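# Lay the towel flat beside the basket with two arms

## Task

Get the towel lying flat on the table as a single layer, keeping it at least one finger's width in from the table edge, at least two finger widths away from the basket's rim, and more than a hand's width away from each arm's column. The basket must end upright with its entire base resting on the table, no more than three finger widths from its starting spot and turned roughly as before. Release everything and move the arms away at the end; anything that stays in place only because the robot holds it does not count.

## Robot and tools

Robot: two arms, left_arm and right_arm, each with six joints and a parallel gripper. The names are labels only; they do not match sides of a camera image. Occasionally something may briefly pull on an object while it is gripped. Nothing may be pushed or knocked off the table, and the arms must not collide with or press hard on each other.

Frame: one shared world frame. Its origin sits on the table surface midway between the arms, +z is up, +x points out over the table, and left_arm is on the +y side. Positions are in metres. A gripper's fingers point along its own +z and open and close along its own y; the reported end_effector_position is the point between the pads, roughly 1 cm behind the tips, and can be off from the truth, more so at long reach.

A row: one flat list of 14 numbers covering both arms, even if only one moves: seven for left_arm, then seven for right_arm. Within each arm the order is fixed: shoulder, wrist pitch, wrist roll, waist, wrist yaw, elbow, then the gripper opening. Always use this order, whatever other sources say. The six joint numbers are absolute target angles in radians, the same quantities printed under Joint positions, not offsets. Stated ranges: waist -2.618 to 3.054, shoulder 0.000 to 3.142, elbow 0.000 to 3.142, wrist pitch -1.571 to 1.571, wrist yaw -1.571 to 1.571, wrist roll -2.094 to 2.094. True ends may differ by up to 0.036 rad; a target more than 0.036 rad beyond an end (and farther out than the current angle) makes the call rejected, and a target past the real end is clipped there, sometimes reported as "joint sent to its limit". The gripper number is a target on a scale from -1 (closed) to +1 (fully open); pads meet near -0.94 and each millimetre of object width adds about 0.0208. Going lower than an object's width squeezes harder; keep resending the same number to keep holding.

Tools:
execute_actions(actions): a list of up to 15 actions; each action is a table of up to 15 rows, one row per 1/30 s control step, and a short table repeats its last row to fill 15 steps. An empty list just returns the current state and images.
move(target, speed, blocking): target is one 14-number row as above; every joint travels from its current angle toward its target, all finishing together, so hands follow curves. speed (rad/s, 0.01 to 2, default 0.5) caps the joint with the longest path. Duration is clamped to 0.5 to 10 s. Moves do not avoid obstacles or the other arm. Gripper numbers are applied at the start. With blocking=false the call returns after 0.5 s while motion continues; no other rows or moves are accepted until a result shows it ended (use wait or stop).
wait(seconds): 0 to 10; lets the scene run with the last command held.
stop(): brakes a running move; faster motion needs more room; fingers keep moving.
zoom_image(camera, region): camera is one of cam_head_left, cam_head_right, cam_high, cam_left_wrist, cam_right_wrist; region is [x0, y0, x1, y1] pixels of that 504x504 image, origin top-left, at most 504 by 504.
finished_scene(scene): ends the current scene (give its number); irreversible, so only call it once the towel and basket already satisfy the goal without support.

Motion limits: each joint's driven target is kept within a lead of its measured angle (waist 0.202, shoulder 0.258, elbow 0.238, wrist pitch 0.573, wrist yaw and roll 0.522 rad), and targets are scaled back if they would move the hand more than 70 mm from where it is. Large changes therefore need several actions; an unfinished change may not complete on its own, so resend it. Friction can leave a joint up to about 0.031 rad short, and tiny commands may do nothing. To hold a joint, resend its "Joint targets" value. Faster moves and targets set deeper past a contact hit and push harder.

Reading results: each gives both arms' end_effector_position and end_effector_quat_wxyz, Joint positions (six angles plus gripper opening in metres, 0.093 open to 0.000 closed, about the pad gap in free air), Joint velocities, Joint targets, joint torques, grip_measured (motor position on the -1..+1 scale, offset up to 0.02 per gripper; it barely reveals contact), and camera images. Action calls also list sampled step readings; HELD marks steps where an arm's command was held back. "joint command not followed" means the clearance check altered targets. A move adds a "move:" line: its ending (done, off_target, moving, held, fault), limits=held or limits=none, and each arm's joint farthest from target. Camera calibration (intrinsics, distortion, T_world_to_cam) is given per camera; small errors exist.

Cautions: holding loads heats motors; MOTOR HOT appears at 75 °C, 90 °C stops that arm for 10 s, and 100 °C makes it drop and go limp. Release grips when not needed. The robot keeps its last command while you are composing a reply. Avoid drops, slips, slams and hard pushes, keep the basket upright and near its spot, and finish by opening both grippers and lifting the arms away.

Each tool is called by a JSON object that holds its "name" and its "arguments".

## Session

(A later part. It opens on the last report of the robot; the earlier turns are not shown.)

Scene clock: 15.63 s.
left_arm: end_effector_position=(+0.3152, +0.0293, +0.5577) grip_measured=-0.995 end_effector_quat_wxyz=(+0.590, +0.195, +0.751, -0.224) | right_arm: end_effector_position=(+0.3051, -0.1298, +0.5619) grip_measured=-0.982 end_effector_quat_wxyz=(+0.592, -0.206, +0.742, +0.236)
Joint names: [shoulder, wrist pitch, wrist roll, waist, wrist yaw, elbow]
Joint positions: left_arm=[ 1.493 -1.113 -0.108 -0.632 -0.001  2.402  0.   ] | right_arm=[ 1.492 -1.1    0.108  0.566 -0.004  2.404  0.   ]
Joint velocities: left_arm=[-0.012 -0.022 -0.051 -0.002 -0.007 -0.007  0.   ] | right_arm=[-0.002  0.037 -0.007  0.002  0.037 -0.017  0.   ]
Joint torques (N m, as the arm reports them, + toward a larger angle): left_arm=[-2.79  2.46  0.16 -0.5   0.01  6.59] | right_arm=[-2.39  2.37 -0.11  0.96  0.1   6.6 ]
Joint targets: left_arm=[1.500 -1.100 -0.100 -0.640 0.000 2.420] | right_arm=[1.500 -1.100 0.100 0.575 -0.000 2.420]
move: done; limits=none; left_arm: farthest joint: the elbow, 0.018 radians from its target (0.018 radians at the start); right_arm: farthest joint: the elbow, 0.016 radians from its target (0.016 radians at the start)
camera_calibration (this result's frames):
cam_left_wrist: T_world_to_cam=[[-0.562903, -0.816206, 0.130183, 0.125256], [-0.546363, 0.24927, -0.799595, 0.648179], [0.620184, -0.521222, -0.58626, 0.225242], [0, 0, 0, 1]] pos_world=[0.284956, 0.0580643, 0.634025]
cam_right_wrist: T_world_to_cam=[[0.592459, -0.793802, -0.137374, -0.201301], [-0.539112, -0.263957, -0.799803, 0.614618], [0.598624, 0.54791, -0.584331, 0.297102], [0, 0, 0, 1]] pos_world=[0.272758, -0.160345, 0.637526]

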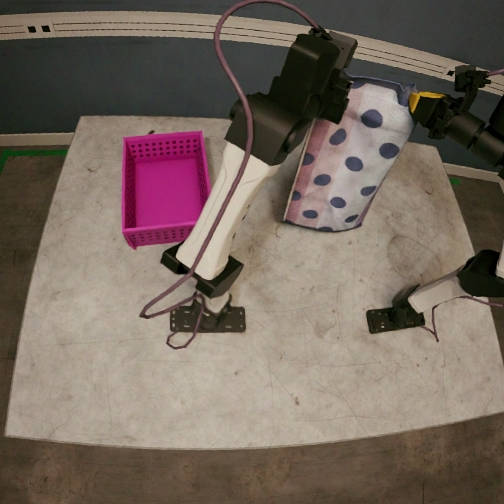

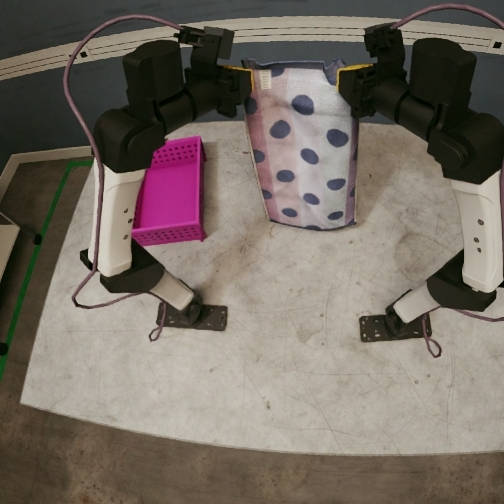

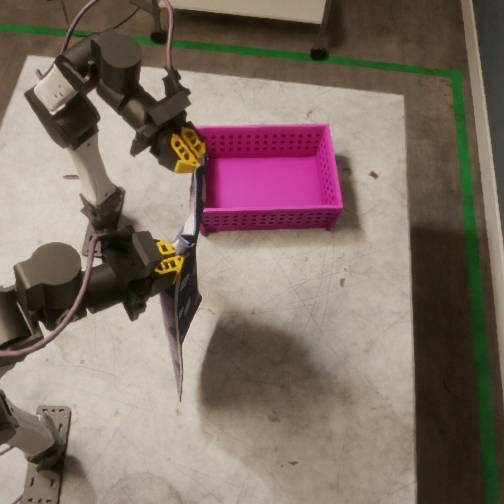

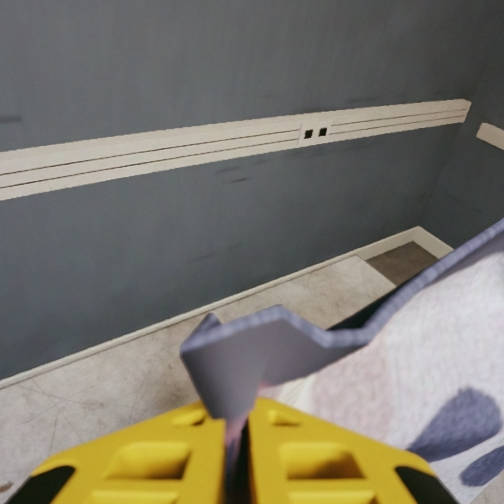

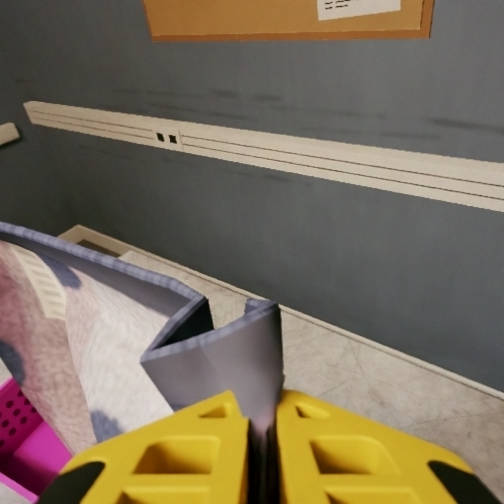

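{"name": "move", "arguments": {"target": [0.95,-1.0,-0.1,-1.09,0,1.68,-1,0.95,-1.0,0.1,1.02,0,1.68,-1], "speed": 0.6}}

{"name": "move", "arguments": {"target": [1.21,-1.0,-0.3,-0.67,0,1.575,-1,1.21,-1.0,0.3,0.6,0,1.575,-1], "speed": 0.4}}

Scene clock: 18.17 s.
left_arm: end_effector_position=(+0.1551, +0.0137, +0.4744) grip_measured=-0.995 end_effector_quat_wxyz=(+0.503, +0.367, +0.708, -0.334) | right_arm: end_effector_position=(+0.1456, -0.1199, +0.4780) grip_measured=-0.982 end_effector_quat_wxyz=(+0.502, -0.376, +0.699, +0.345)
Joint names: [shoulder, wrist pitch, wrist roll, waist, wrist yaw, elbow]
Joint positions: left_arm=[ 0.963 -1.019 -0.107 -1.081 -0.001  1.707  0.   ] | right_arm=[ 0.962 -1.008  0.107  1.01  -0.004  1.709  0.   ]
Joint velocities: left_arm=[-0.007 -0.037 -0.066 -0.012 -0.007 -0.022  0.   ] | right_arm=[-0.002  0.007  0.007  0.007 -0.022 -0.007  0.   ]
Joint torques (N m, as the arm reports them, + toward a larger angle): left_arm=[-0.32  2.5   0.16 -0.45  0.    3.82] | right_arm=[ 0.02  2.41 -0.11  1.05  0.1   3.79]
Joint targets: left_arm=[0.950 -1.000 -0.100 -1.090 0.000 1.680] | right_arm=[0.950 -1.000 0.100 1.020 -0.000 1.680]
move: off_target (left_arm, right_arm); limits=none; left_arm: farthest joint: the elbow, 0.027 radians from its target (0.722 radians at the start); right_arm: farthest joint: the elbow, 0.029 radians from its target (0.724 radians at the start)
camera_calibration (this result's frames):
cam_left_wrist: T_world_to_cam=[[-0.857149, -0.498883, 0.128109, 0.075606], [-0.410052, 0.510428, -0.755858, 0.452563], [0.311694, -0.700414, -0.64208, 0.344375], [0, 0, 0, 1]] pos_world=[0.14304, 0.0479231, 0.553504]
cam_right_wrist: T_world_to_cam=[[0.871562, -0.471087, -0.135856, -0.113101], [-0.399129, -0.520807, -0.754623, 0.39136], [0.284738, 0.711925, -0.64194, 0.431022], [0, 0, 0, 1]] pos_world=[0.132049, -0.156313, 0.556655]

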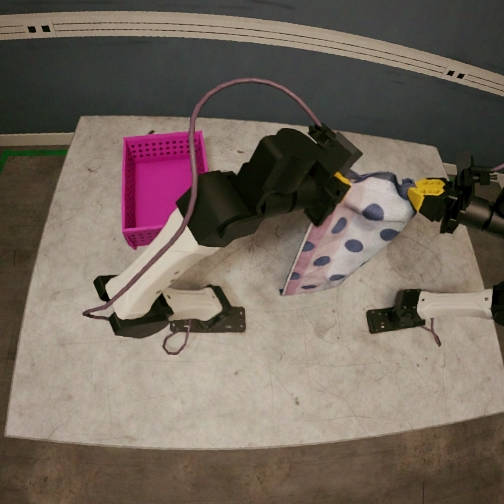

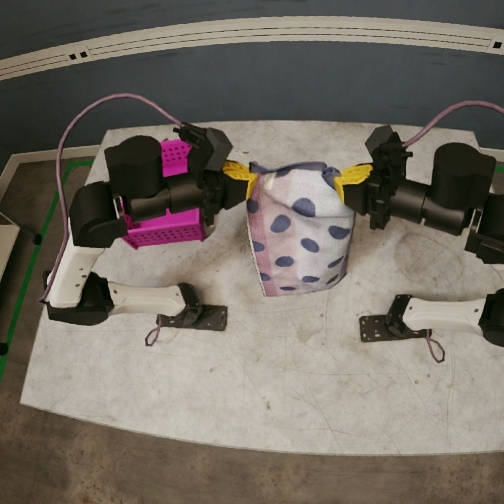

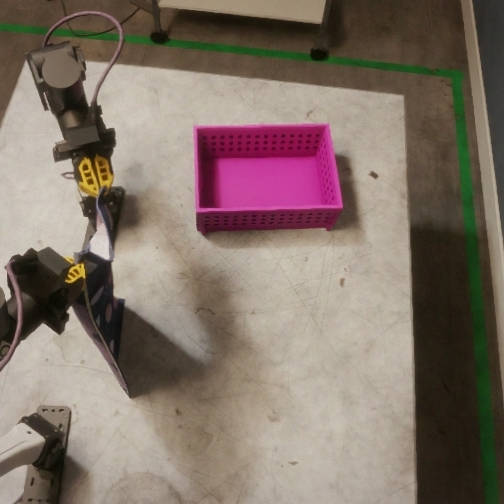

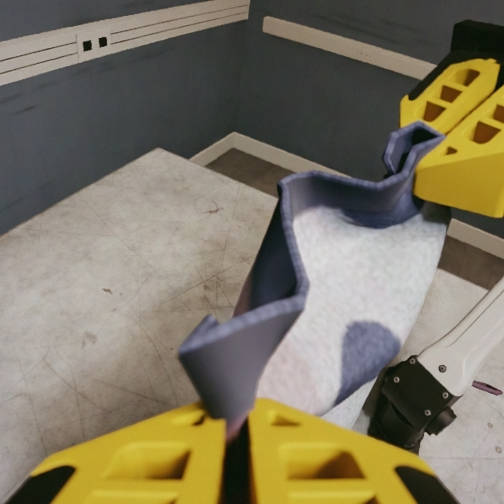

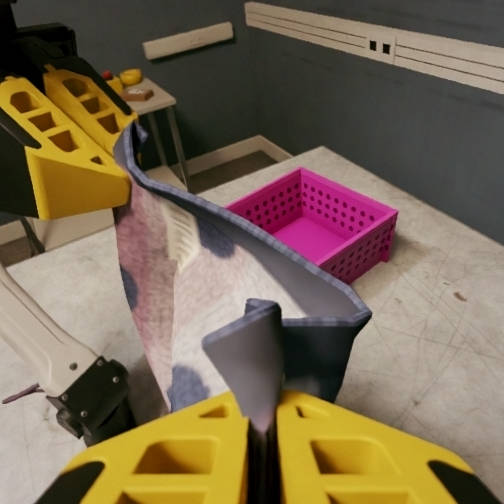

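Scene clock: 19.83 s.
left_arm: end_effector_position=(+0.2941, +0.0250, +0.3684) grip_measured=-0.995 end_effector_quat_wxyz=(+0.406, +0.164, +0.874, -0.211) | right_arm: end_effector_position=(+0.2866, -0.1260, +0.3719) grip_measured=-0.982 end_effector_quat_wxyz=(+0.409, -0.176, +0.868, +0.221)
Joint names: [shoulder, wrist pitch, wrist roll, waist, wrist yaw, elbow]
Joint positions: left_arm=[ 1.203 -1.015 -0.292 -0.679  0.001  1.598  0.   ] | right_arm=[ 1.204 -1.     0.293  0.609 -0.004  1.599  0.   ]
Joint velocities: left_arm=[ 0.012 -0.007  0.007 -0.017  0.022 -0.012  0.   ] | right_arm=[-0.007 -0.007  0.022  0.007 -0.037 -0.002  0.   ]
Joint torques (N m, as the arm reports them, + toward a larger angle): left_arm=[-2.48  2.22  0.05  1.   -0.03  5.9 ] | right_arm=[-2.03  2.13  0.   -0.49  0.12  5.77]
Joint targets: left_arm=[1.210 -1.000 -0.300 -0.670 -0.000 1.575] | right_arm=[1.210 -1.000 0.300 0.600 0.000 1.575]
move: off_target (left_arm, right_arm); limits=none; left_arm: farthest joint: the elbow, 0.023 radians from its target (0.132 radians at the start); right_arm: farthest joint: the elbow, 0.024 radians from its target (0.134 radians at the start)
camera_calibration (this result's frames):
cam_left_wrist: T_world_to_cam=[[-0.453982, -0.852034, 0.26065, 0.0553871], [-0.833129, 0.302205, -0.463215, 0.445395], [0.315905, -0.427446, -0.84705, 0.308322], [0, 0, 0, 1]] pos_world=[0.298816, 0.0443822, 0.453041]
cam_right_wrist: T_world_to_cam=[[0.47798, -0.835442, -0.27124, -0.136126], [-0.825923, -0.322367, -0.462527, 0.403164], [0.298975, 0.445102, -0.844096, 0.364594], [0, 0, 0, 1]] pos_world=[0.289043, -0.146041, 0.457304]

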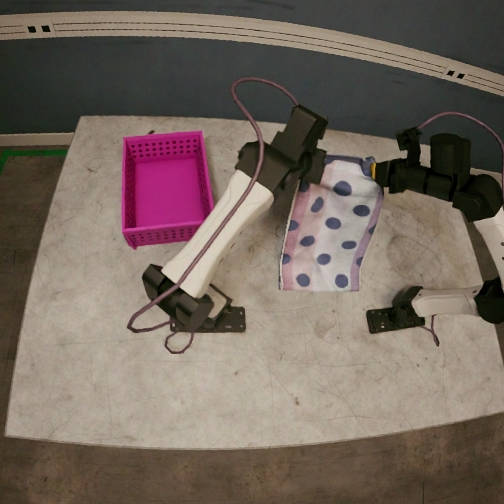

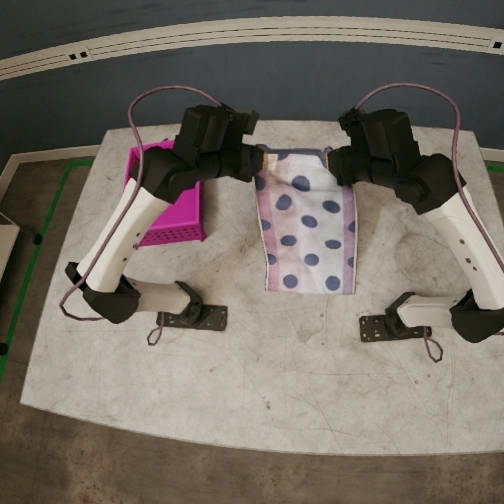

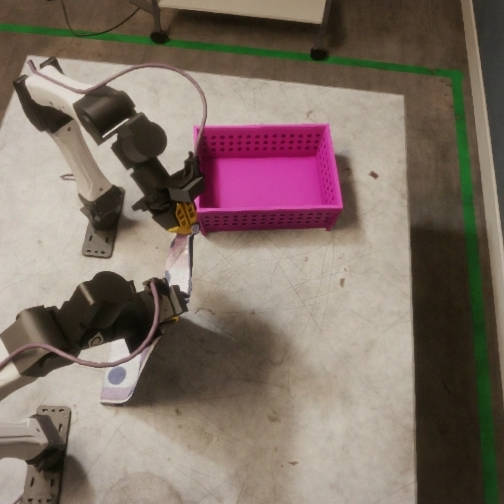

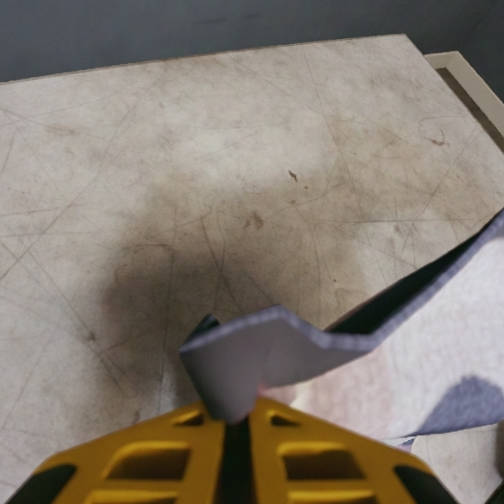

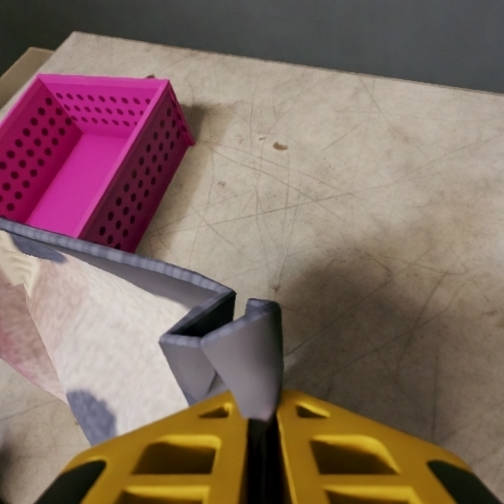

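{"name": "move", "arguments": {"target": [0.94,-1.0,-0.1,-1.27,0,1.875,-1,0.94,-1.0,0.1,1.2,0,1.875,-1], "speed": 0.6}}

{"name": "move", "arguments": {"target": [1.17,-1.0,-0.2,-0.71,0,1.71,-1,1.17,-1.0,0.2,0.64,0,1.71,-1], "speed": 1}}

{"name": "zoom_image", "arguments": {"camera": "cam_head_right", "region": [220,180,400,330]}}

Scene clock: 21.93 s.
left_arm: end_effector_position=(+0.1045, +0.0275, +0.5335) grip_measured=-0.995 end_effector_quat_wxyz=(+0.523, +0.399, +0.625, -0.420) | right_arm: end_effector_position=(+0.0956, -0.1356, +0.5377) grip_measured=-0.982 end_effector_quat_wxyz=(+0.522, -0.405, +0.615, +0.431)
Joint names: [shoulder, wrist pitch, wrist roll, waist, wrist yaw, elbow]
Joint positions: left_arm=[ 0.944 -1.011 -0.108 -1.262 -0.001  1.855  0.   ] | right_arm=[ 0.943 -0.996  0.108  1.19  -0.002  1.857  0.   ]
Joint velocities: left_arm=[-0.007  0.051  0.022  0.002 -0.022 -0.007  0.   ] | right_arm=[ 0.002  0.022 -0.051  0.002  0.022 -0.012  0.   ]
Joint torques (N m, as the arm reports them, + toward a larger angle): left_arm=[ 1.31  2.41  0.17 -0.49 -0.01  6.82] | right_arm=[ 1.55  2.28 -0.14  1.02  0.08  6.6 ]
Joint targets: left_arm=[0.940 -1.000 -0.100 -1.270 0.000 1.875] | right_arm=[0.940 -1.000 0.100 1.200 0.000 1.875]
move: done; limits=none; left_arm: farthest joint: the elbow, 0.020 radians from its target (0.277 radians at the start); right_arm: farthest joint: the elbow, 0.018 radians from its target (0.276 radians at the start)
camera_calibration (this result's frames):
cam_left_wrist: T_world_to_cam=[[-0.940033, -0.314825, 0.131235, 0.0334294], [-0.267409, 0.441406, -0.856536, 0.510136], [0.211731, -0.840266, -0.499123, 0.345762], [0, 0, 0, 1]] pos_world=[0.0946309, 0.0758798, 0.60514]
cam_right_wrist: T_world_to_cam=[[0.948321, -0.286004, -0.137439, -0.0502288], [-0.258596, -0.445571, -0.857085, 0.460183], [0.183891, 0.848333, -0.496504, 0.444706], [0, 0, 0, 1]] pos_world=[0.0848568, -0.18658, 0.60831]

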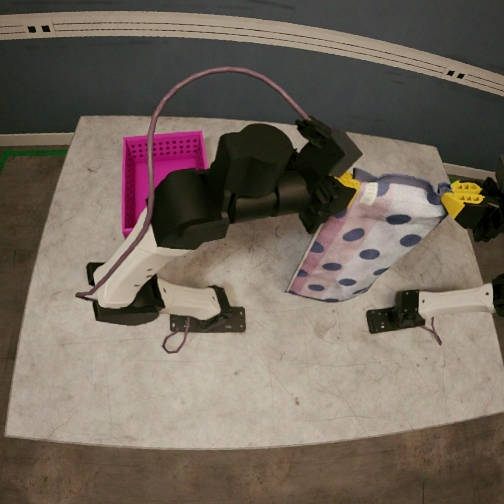

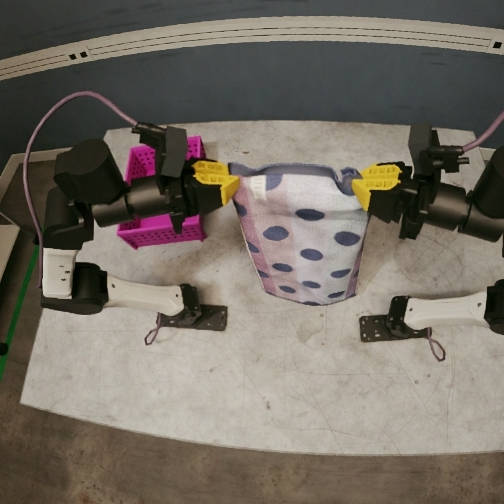

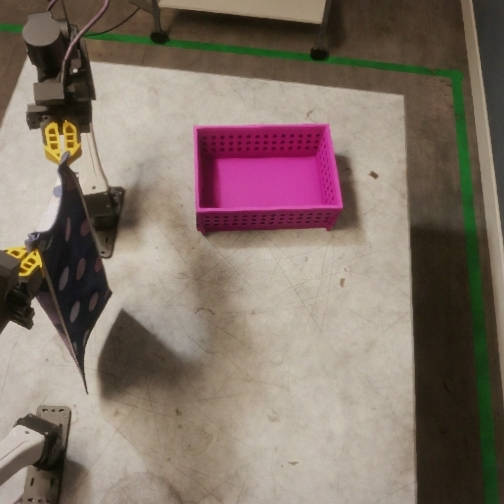

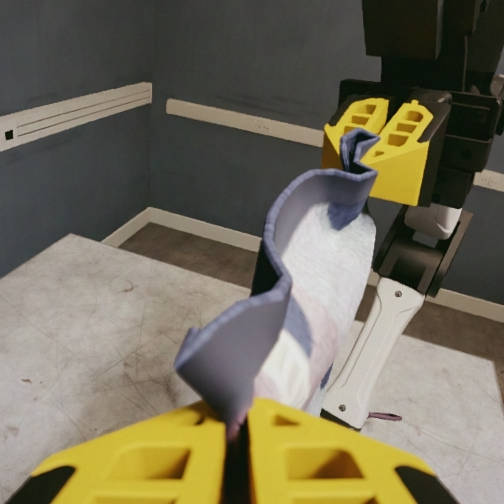

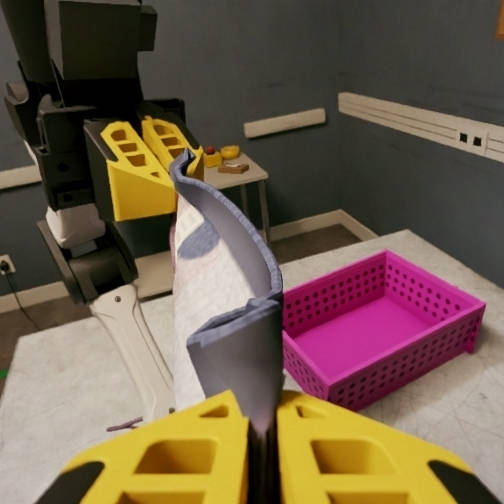

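Scene clock: 23.17 s.
left_arm: end_effector_position=(+0.2755, +0.0241, +0.4312) grip_measured=-0.995 end_effector_quat_wxyz=(+0.478, +0.214, +0.820, -0.230) | right_arm: end_effector_position=(+0.2670, -0.1263, +0.4351) grip_measured=-0.982 end_effector_quat_wxyz=(+0.481, -0.225, +0.813, +0.240)
Joint names: [shoulder, wrist pitch, wrist roll, waist, wrist yaw, elbow]
Joint positions: left_arm=[ 1.172 -1.009 -0.192 -0.718  0.     1.728  0.   ] | right_arm=[ 1.171 -0.996  0.193  0.649 -0.003  1.73   0.   ]
Joint velocities: left_arm=[-0.007  0.066  0.007  0.007  0.007  0.007  0.   ] | right_arm=[ 0.017  0.007  0.022 -0.007 -0.022 -0.007  0.   ]
Joint torques (N m, as the arm reports them, + toward a larger angle): left_arm=[-2.03  2.3  -0.05  1.    0.    5.57] | right_arm=[-1.44  2.21  0.01 -0.5   0.1   5.41]
Joint targets: left_arm=[1.170 -1.000 -0.200 -0.710 -0.000 1.710] | right_arm=[1.170 -1.000 0.200 0.640 0.000 1.710]
move: done; limits=none; left_arm: farthest joint: the elbow, 0.018 radians from its target (0.145 radians at the start); right_arm: farthest joint: the elbow, 0.020 radians from its target (0.147 radians at the start)
camera_calibration (this result's frames):
cam_left_wrist: T_world_to_cam=[[-0.571181, -0.796626, 0.197837, 0.0878273], [-0.703121, 0.350491, -0.61869, 0.489357], [0.423524, -0.492488, -0.760318, 0.301487], [0, 0, 0, 1]] pos_world=[0.266555, 0.0469293, 0.514611]
cam_right_wrist: T_world_to_cam=[[0.594471, -0.776999, -0.207067, -0.161417], [-0.694876, -0.366798, -0.618552, 0.443372], [0.404662, 0.511597, -0.757969, 0.366633], [0, 0, 0, 1]] pos_world=[0.255684, -0.150361, 0.518721]

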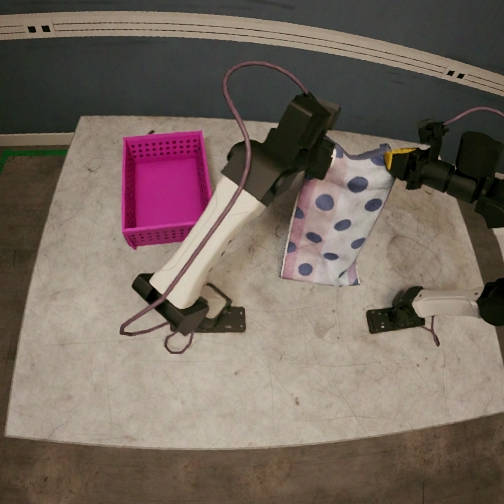

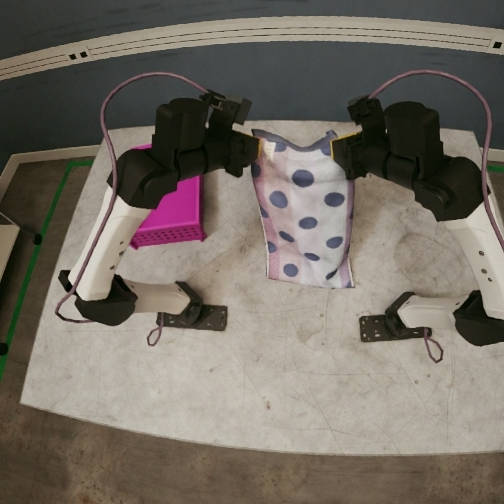

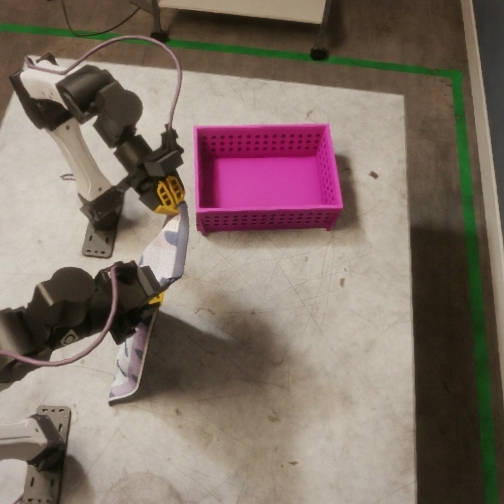

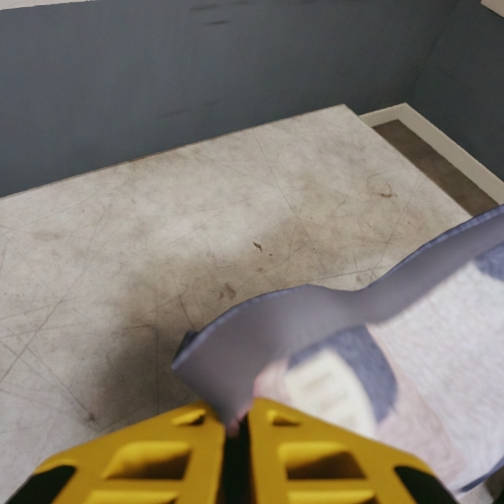

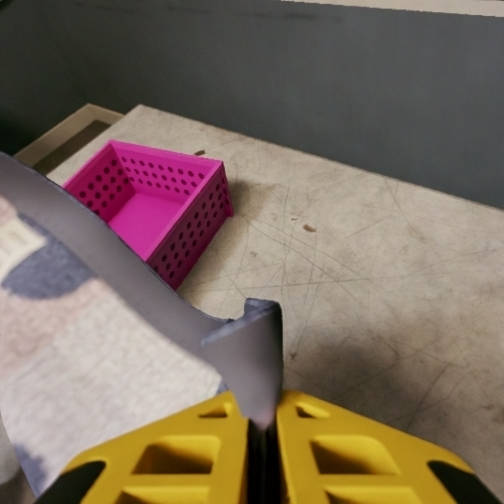

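Region (220, 180, 400, 330) of cam_head_right's 504x504 image, scaled by 2.800, with more detail than that image has.

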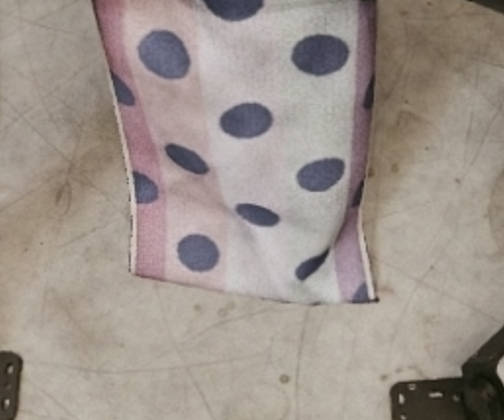

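{"name": "move", "arguments": {"target": [0.9,-1.0,-0.1,-1.75,0,1.82,-1,0.9,-1.0,0.1,1.68,0,1.82,-1], "speed": 0.7}}

{"name": "wait", "arguments": {"seconds": 1}}

{"name": "move", "arguments": {"target": [1.03,-1.0,-0.1,-0.88,0,1.72,-1,1.03,-1.0,0.1,0.81,0,1.72,-1], "speed": 2}}

{"name": "zoom_image", "arguments": {"camera": "cam_head_right", "region": [220,200,400,350]}}

Scene clock: 25.57 s.
left_arm: end_effector_position=(+0.0055, +0.0196, +0.5190) grip_measured=-0.996 end_effector_quat_wxyz=(+0.402, +0.543, +0.518, -0.525) | right_arm: end_effector_position=(-0.0030, -0.1305, +0.5228) grip_measured=-0.982 end_effector_quat_wxyz=(-0.399, +0.546, -0.508, -0.534)
Joint names: [shoulder, wrist pitch, wrist roll, waist, wrist yaw, elbow]
Joint positions: left_arm=[ 0.914 -1.009 -0.108 -1.741  0.001  1.796  0.   ] | right_arm=[ 0.912 -0.997  0.107  1.67   0.     1.797  0.   ]
Joint velocities: left_arm=[-0.007  0.051  0.007 -0.012  0.007 -0.012  0.   ] | right_arm=[ 0.012  0.051 -0.066 -0.002  0.022 -0.012  0.   ]
Joint torques (N m, as the arm reports them, + toward a larger angle): left_arm=[ 0.91  2.4   0.08 -0.59 -0.01  7.17] | right_arm=[ 1.05  2.3  -0.1   1.12  0.06  7.01]
Joint targets: left_arm=[0.900 -1.000 -0.100 -1.750 0.000 1.820] | right_arm=[0.900 -1.000 0.100 1.680 -0.000 1.820]
move: off_target (left_arm, right_arm); limits=none; left_arm: farthest joint: the elbow, 0.024 radians from its target (0.092 radians at the start); right_arm: farthest joint: the elbow, 0.023 radians from its target (0.090 radians at the start)
camera_calibration (this result's frames):
cam_left_wrist: T_world_to_cam=[[-0.979726, 0.151594, 0.130983, -0.0690348], [-0.0293731, 0.538037, -0.842409, 0.464155], [-0.198178, -0.829177, -0.522676, 0.367144], [0, 0, 0, 1]] pos_world=[0.0187582, 0.0651594, 0.591948]
cam_right_wrist: T_world_to_cam=[[0.974484, 0.178096, -0.136615, 0.102844], [-0.0196334, -0.538677, -0.842284, 0.404978], [-0.223598, 0.823474, -0.521435, 0.459709], [0, 0, 0, 1]] pos_world=[0.0105213, -0.178722, 0.594865]

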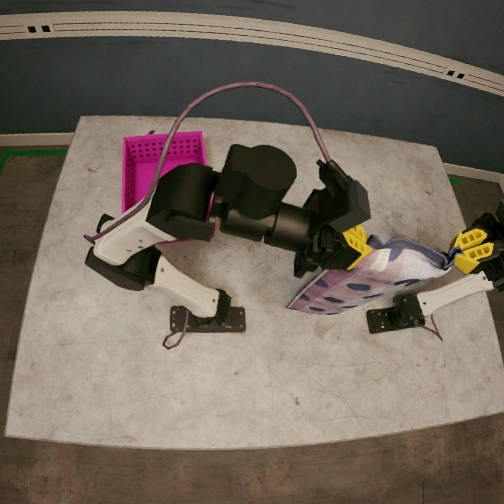

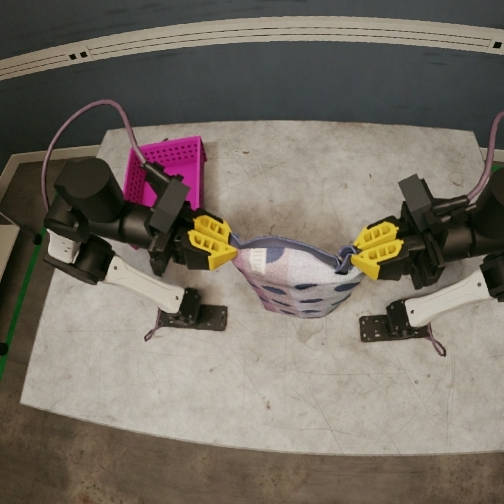

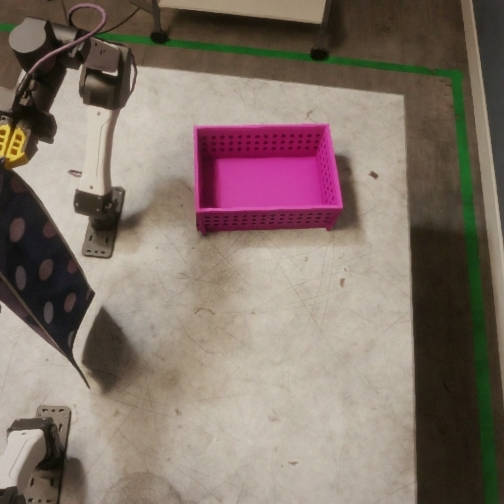

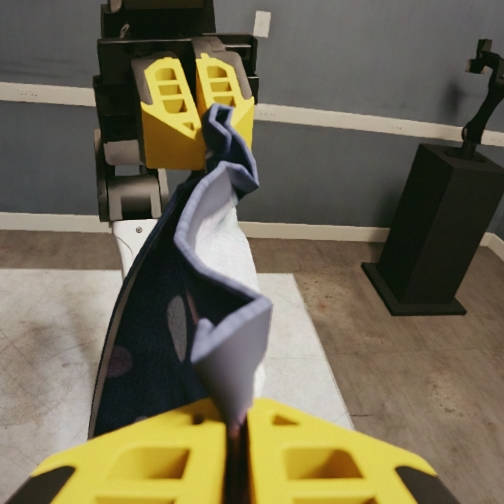

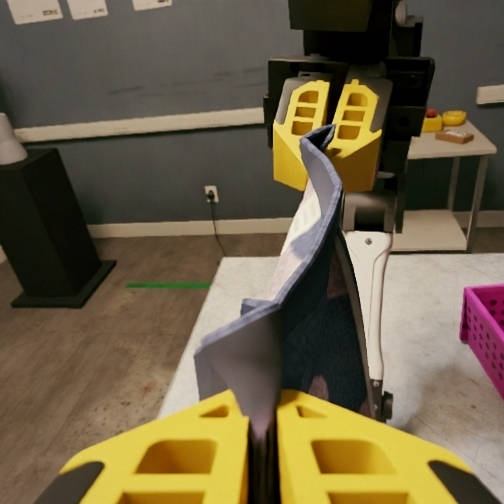

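Scene clock: 26.57 s.
left_arm: end_effector_position=(+0.0055, +0.0196, +0.5190) grip_measured=-0.996 end_effector_quat_wxyz=(+0.402, +0.543, +0.518, -0.524) | right_arm: end_effector_position=(-0.0030, -0.1305, +0.5228) grip_measured=-0.982 end_effector_quat_wxyz=(-0.399, +0.546, -0.508, -0.534)
Joint names: [shoulder, wrist pitch, wrist roll, waist, wrist yaw, elbow]
Joint positions: left_arm=[ 0.914 -1.009 -0.107 -1.741  0.001  1.796  0.   ] | right_arm=[ 0.912 -0.997  0.107  1.67   0.     1.797  0.   ]
Joint velocities: left_arm=[-0.007 -0.081  0.007 -0.012  0.081 -0.017  0.   ] | right_arm=[-0.002 -0.022 -0.037 -0.007 -0.007 -0.007  0.   ]
Joint torques (N m, as the arm reports them, + toward a larger angle): left_arm=[ 0.76  2.4   0.17 -0.5   0.01  7.3 ] | right_arm=[ 1.1   2.29 -0.1   1.1   0.05  7.15]
Joint targets: left_arm=[0.900 -1.000 -0.100 -1.750 0.000 1.820] | right_arm=[0.900 -1.000 0.100 1.680 -0.000 1.820]
wait: 1.00 s; at rest by 0.17 s
camera_calibration (this result's frames):
cam_left_wrist: T_world_to_cam=[[-0.979809, 0.151705, 0.130232, -0.0686471], [-0.0286911, 0.537942, -0.842494, 0.464197], [-0.197868, -0.829219, -0.522727, 0.367169], [0, 0, 0, 1]] pos_world=[0.0187081, 0.0651667, 0.591953]
cam_right_wrist: T_world_to_cam=[[0.974502, 0.178569, -0.135864, 0.102592], [-0.0187536, -0.538572, -0.842371, 0.405031], [-0.223594, 0.82344, -0.52149, 0.459728], [0, 0, 0, 1]] pos_world=[0.0104119, -0.17874, 0.594869]

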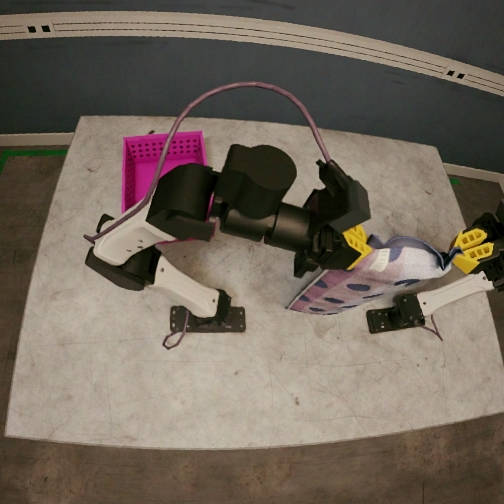

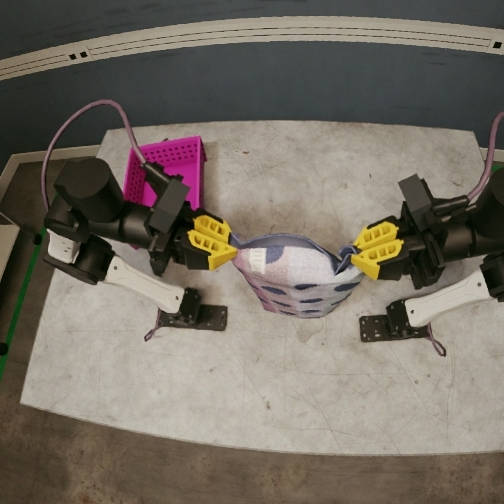

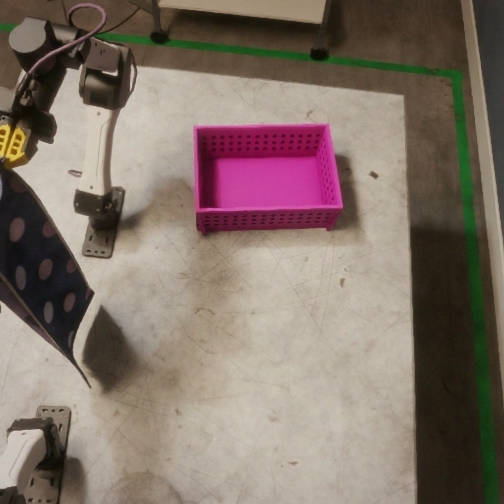

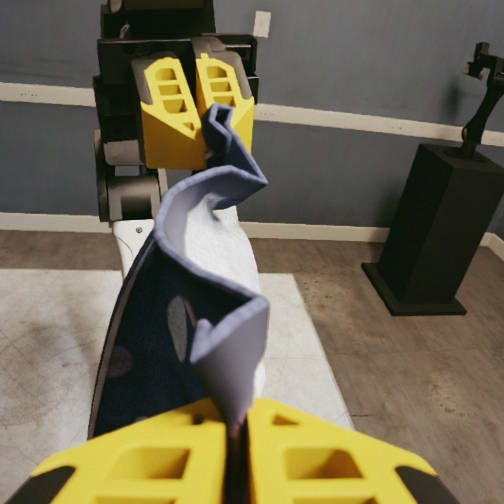

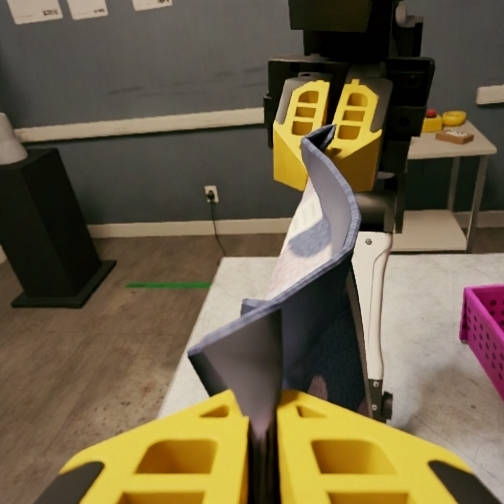

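Scene clock: 27.70 s.
left_arm: end_effector_position=(+0.2048, +0.0258, +0.4755) grip_measured=-0.995 end_effector_quat_wxyz=(+0.526, +0.300, +0.744, -0.281) | right_arm: end_effector_position=(+0.1962, -0.1300, +0.4788) grip_measured=-0.982 end_effector_quat_wxyz=(+0.527, -0.309, +0.736, +0.291)
Joint names: [shoulder, wrist pitch, wrist roll, waist, wrist yaw, elbow]
Joint positions: left_arm=[ 1.025 -1.008 -0.107 -0.89   0.     1.741  0.   ] | right_arm=[ 1.026 -0.996  0.107  0.82  -0.002  1.743  0.   ]
Joint velocities: left_arm=[-0.012 -0.022  0.007  0.007  0.007 -0.007  0.   ] | right_arm=[-0.002 -0.081  0.007 -0.002  0.051 -0.012  0.   ]
Joint torques (N m, as the arm reports them, + toward a larger angle): left_arm=[ 0.18  2.37  0.15  1.09 -0.01  4.29] | right_arm=[ 0.33  2.3  -0.1  -0.55  0.09  4.32]
Joint targets: left_arm=[1.030 -1.000 -0.100 -0.880 -0.000 1.720] | right_arm=[1.030 -1.000 0.100 0.810 0.000 1.720]
move: off_target (left_arm, right_arm); limits=none; left_arm: farthest joint: the elbow, 0.021 radians from its target (0.076 radians at the start); right_arm: farthest joint: the elbow, 0.023 radians from its target (0.077 radians at the start)
camera_calibration (this result's frames):
cam_left_wrist: T_world_to_cam=[[-0.746062, -0.653428, 0.128152, 0.105302], [-0.507402, 0.433248, -0.744875, 0.484318], [0.431201, -0.620748, -0.654781, 0.317506], [0, 0, 0, 1]] pos_world=[0.187397, 0.0560687, 0.555158]
cam_right_wrist: T_world_to_cam=[[0.76464, -0.630207, -0.134775, -0.162157], [-0.498778, -0.446277, -0.743006, 0.430607], [0.408101, 0.635355, -0.655574, 0.396674], [0, 0, 0, 1]] pos_world=[0.176886, -0.162052, 0.558139]

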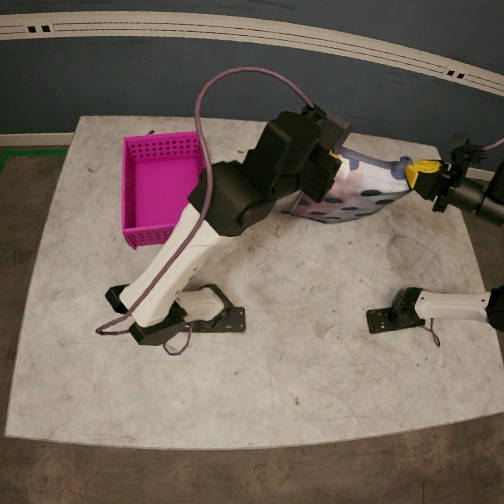

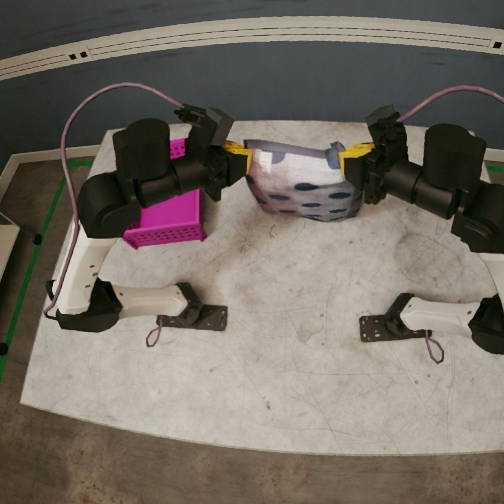

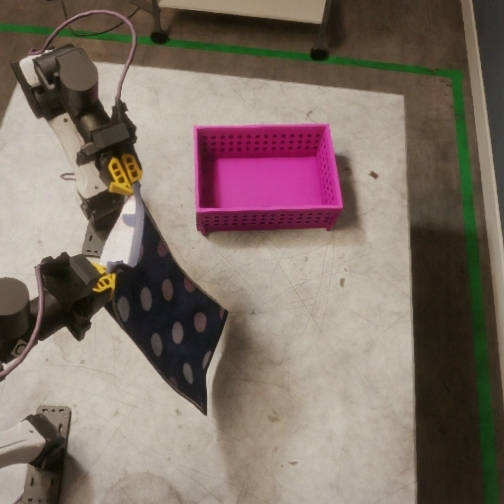

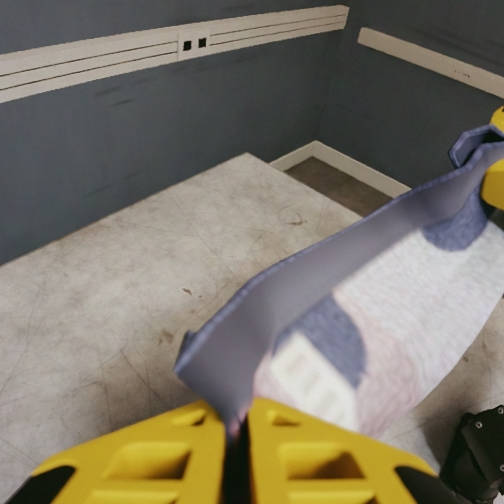

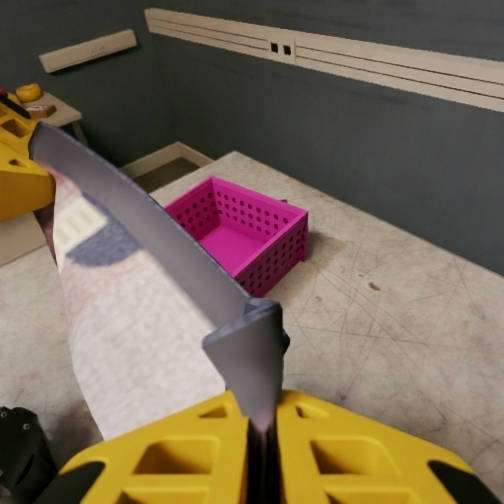

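Region (220, 200, 400, 350) of cam_head_right's 504x504 image, scaled by 2.800, with more detail than that image has.

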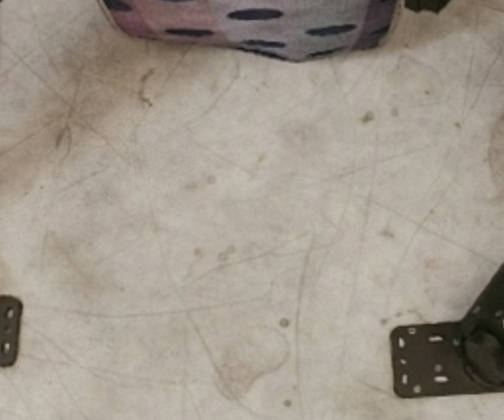

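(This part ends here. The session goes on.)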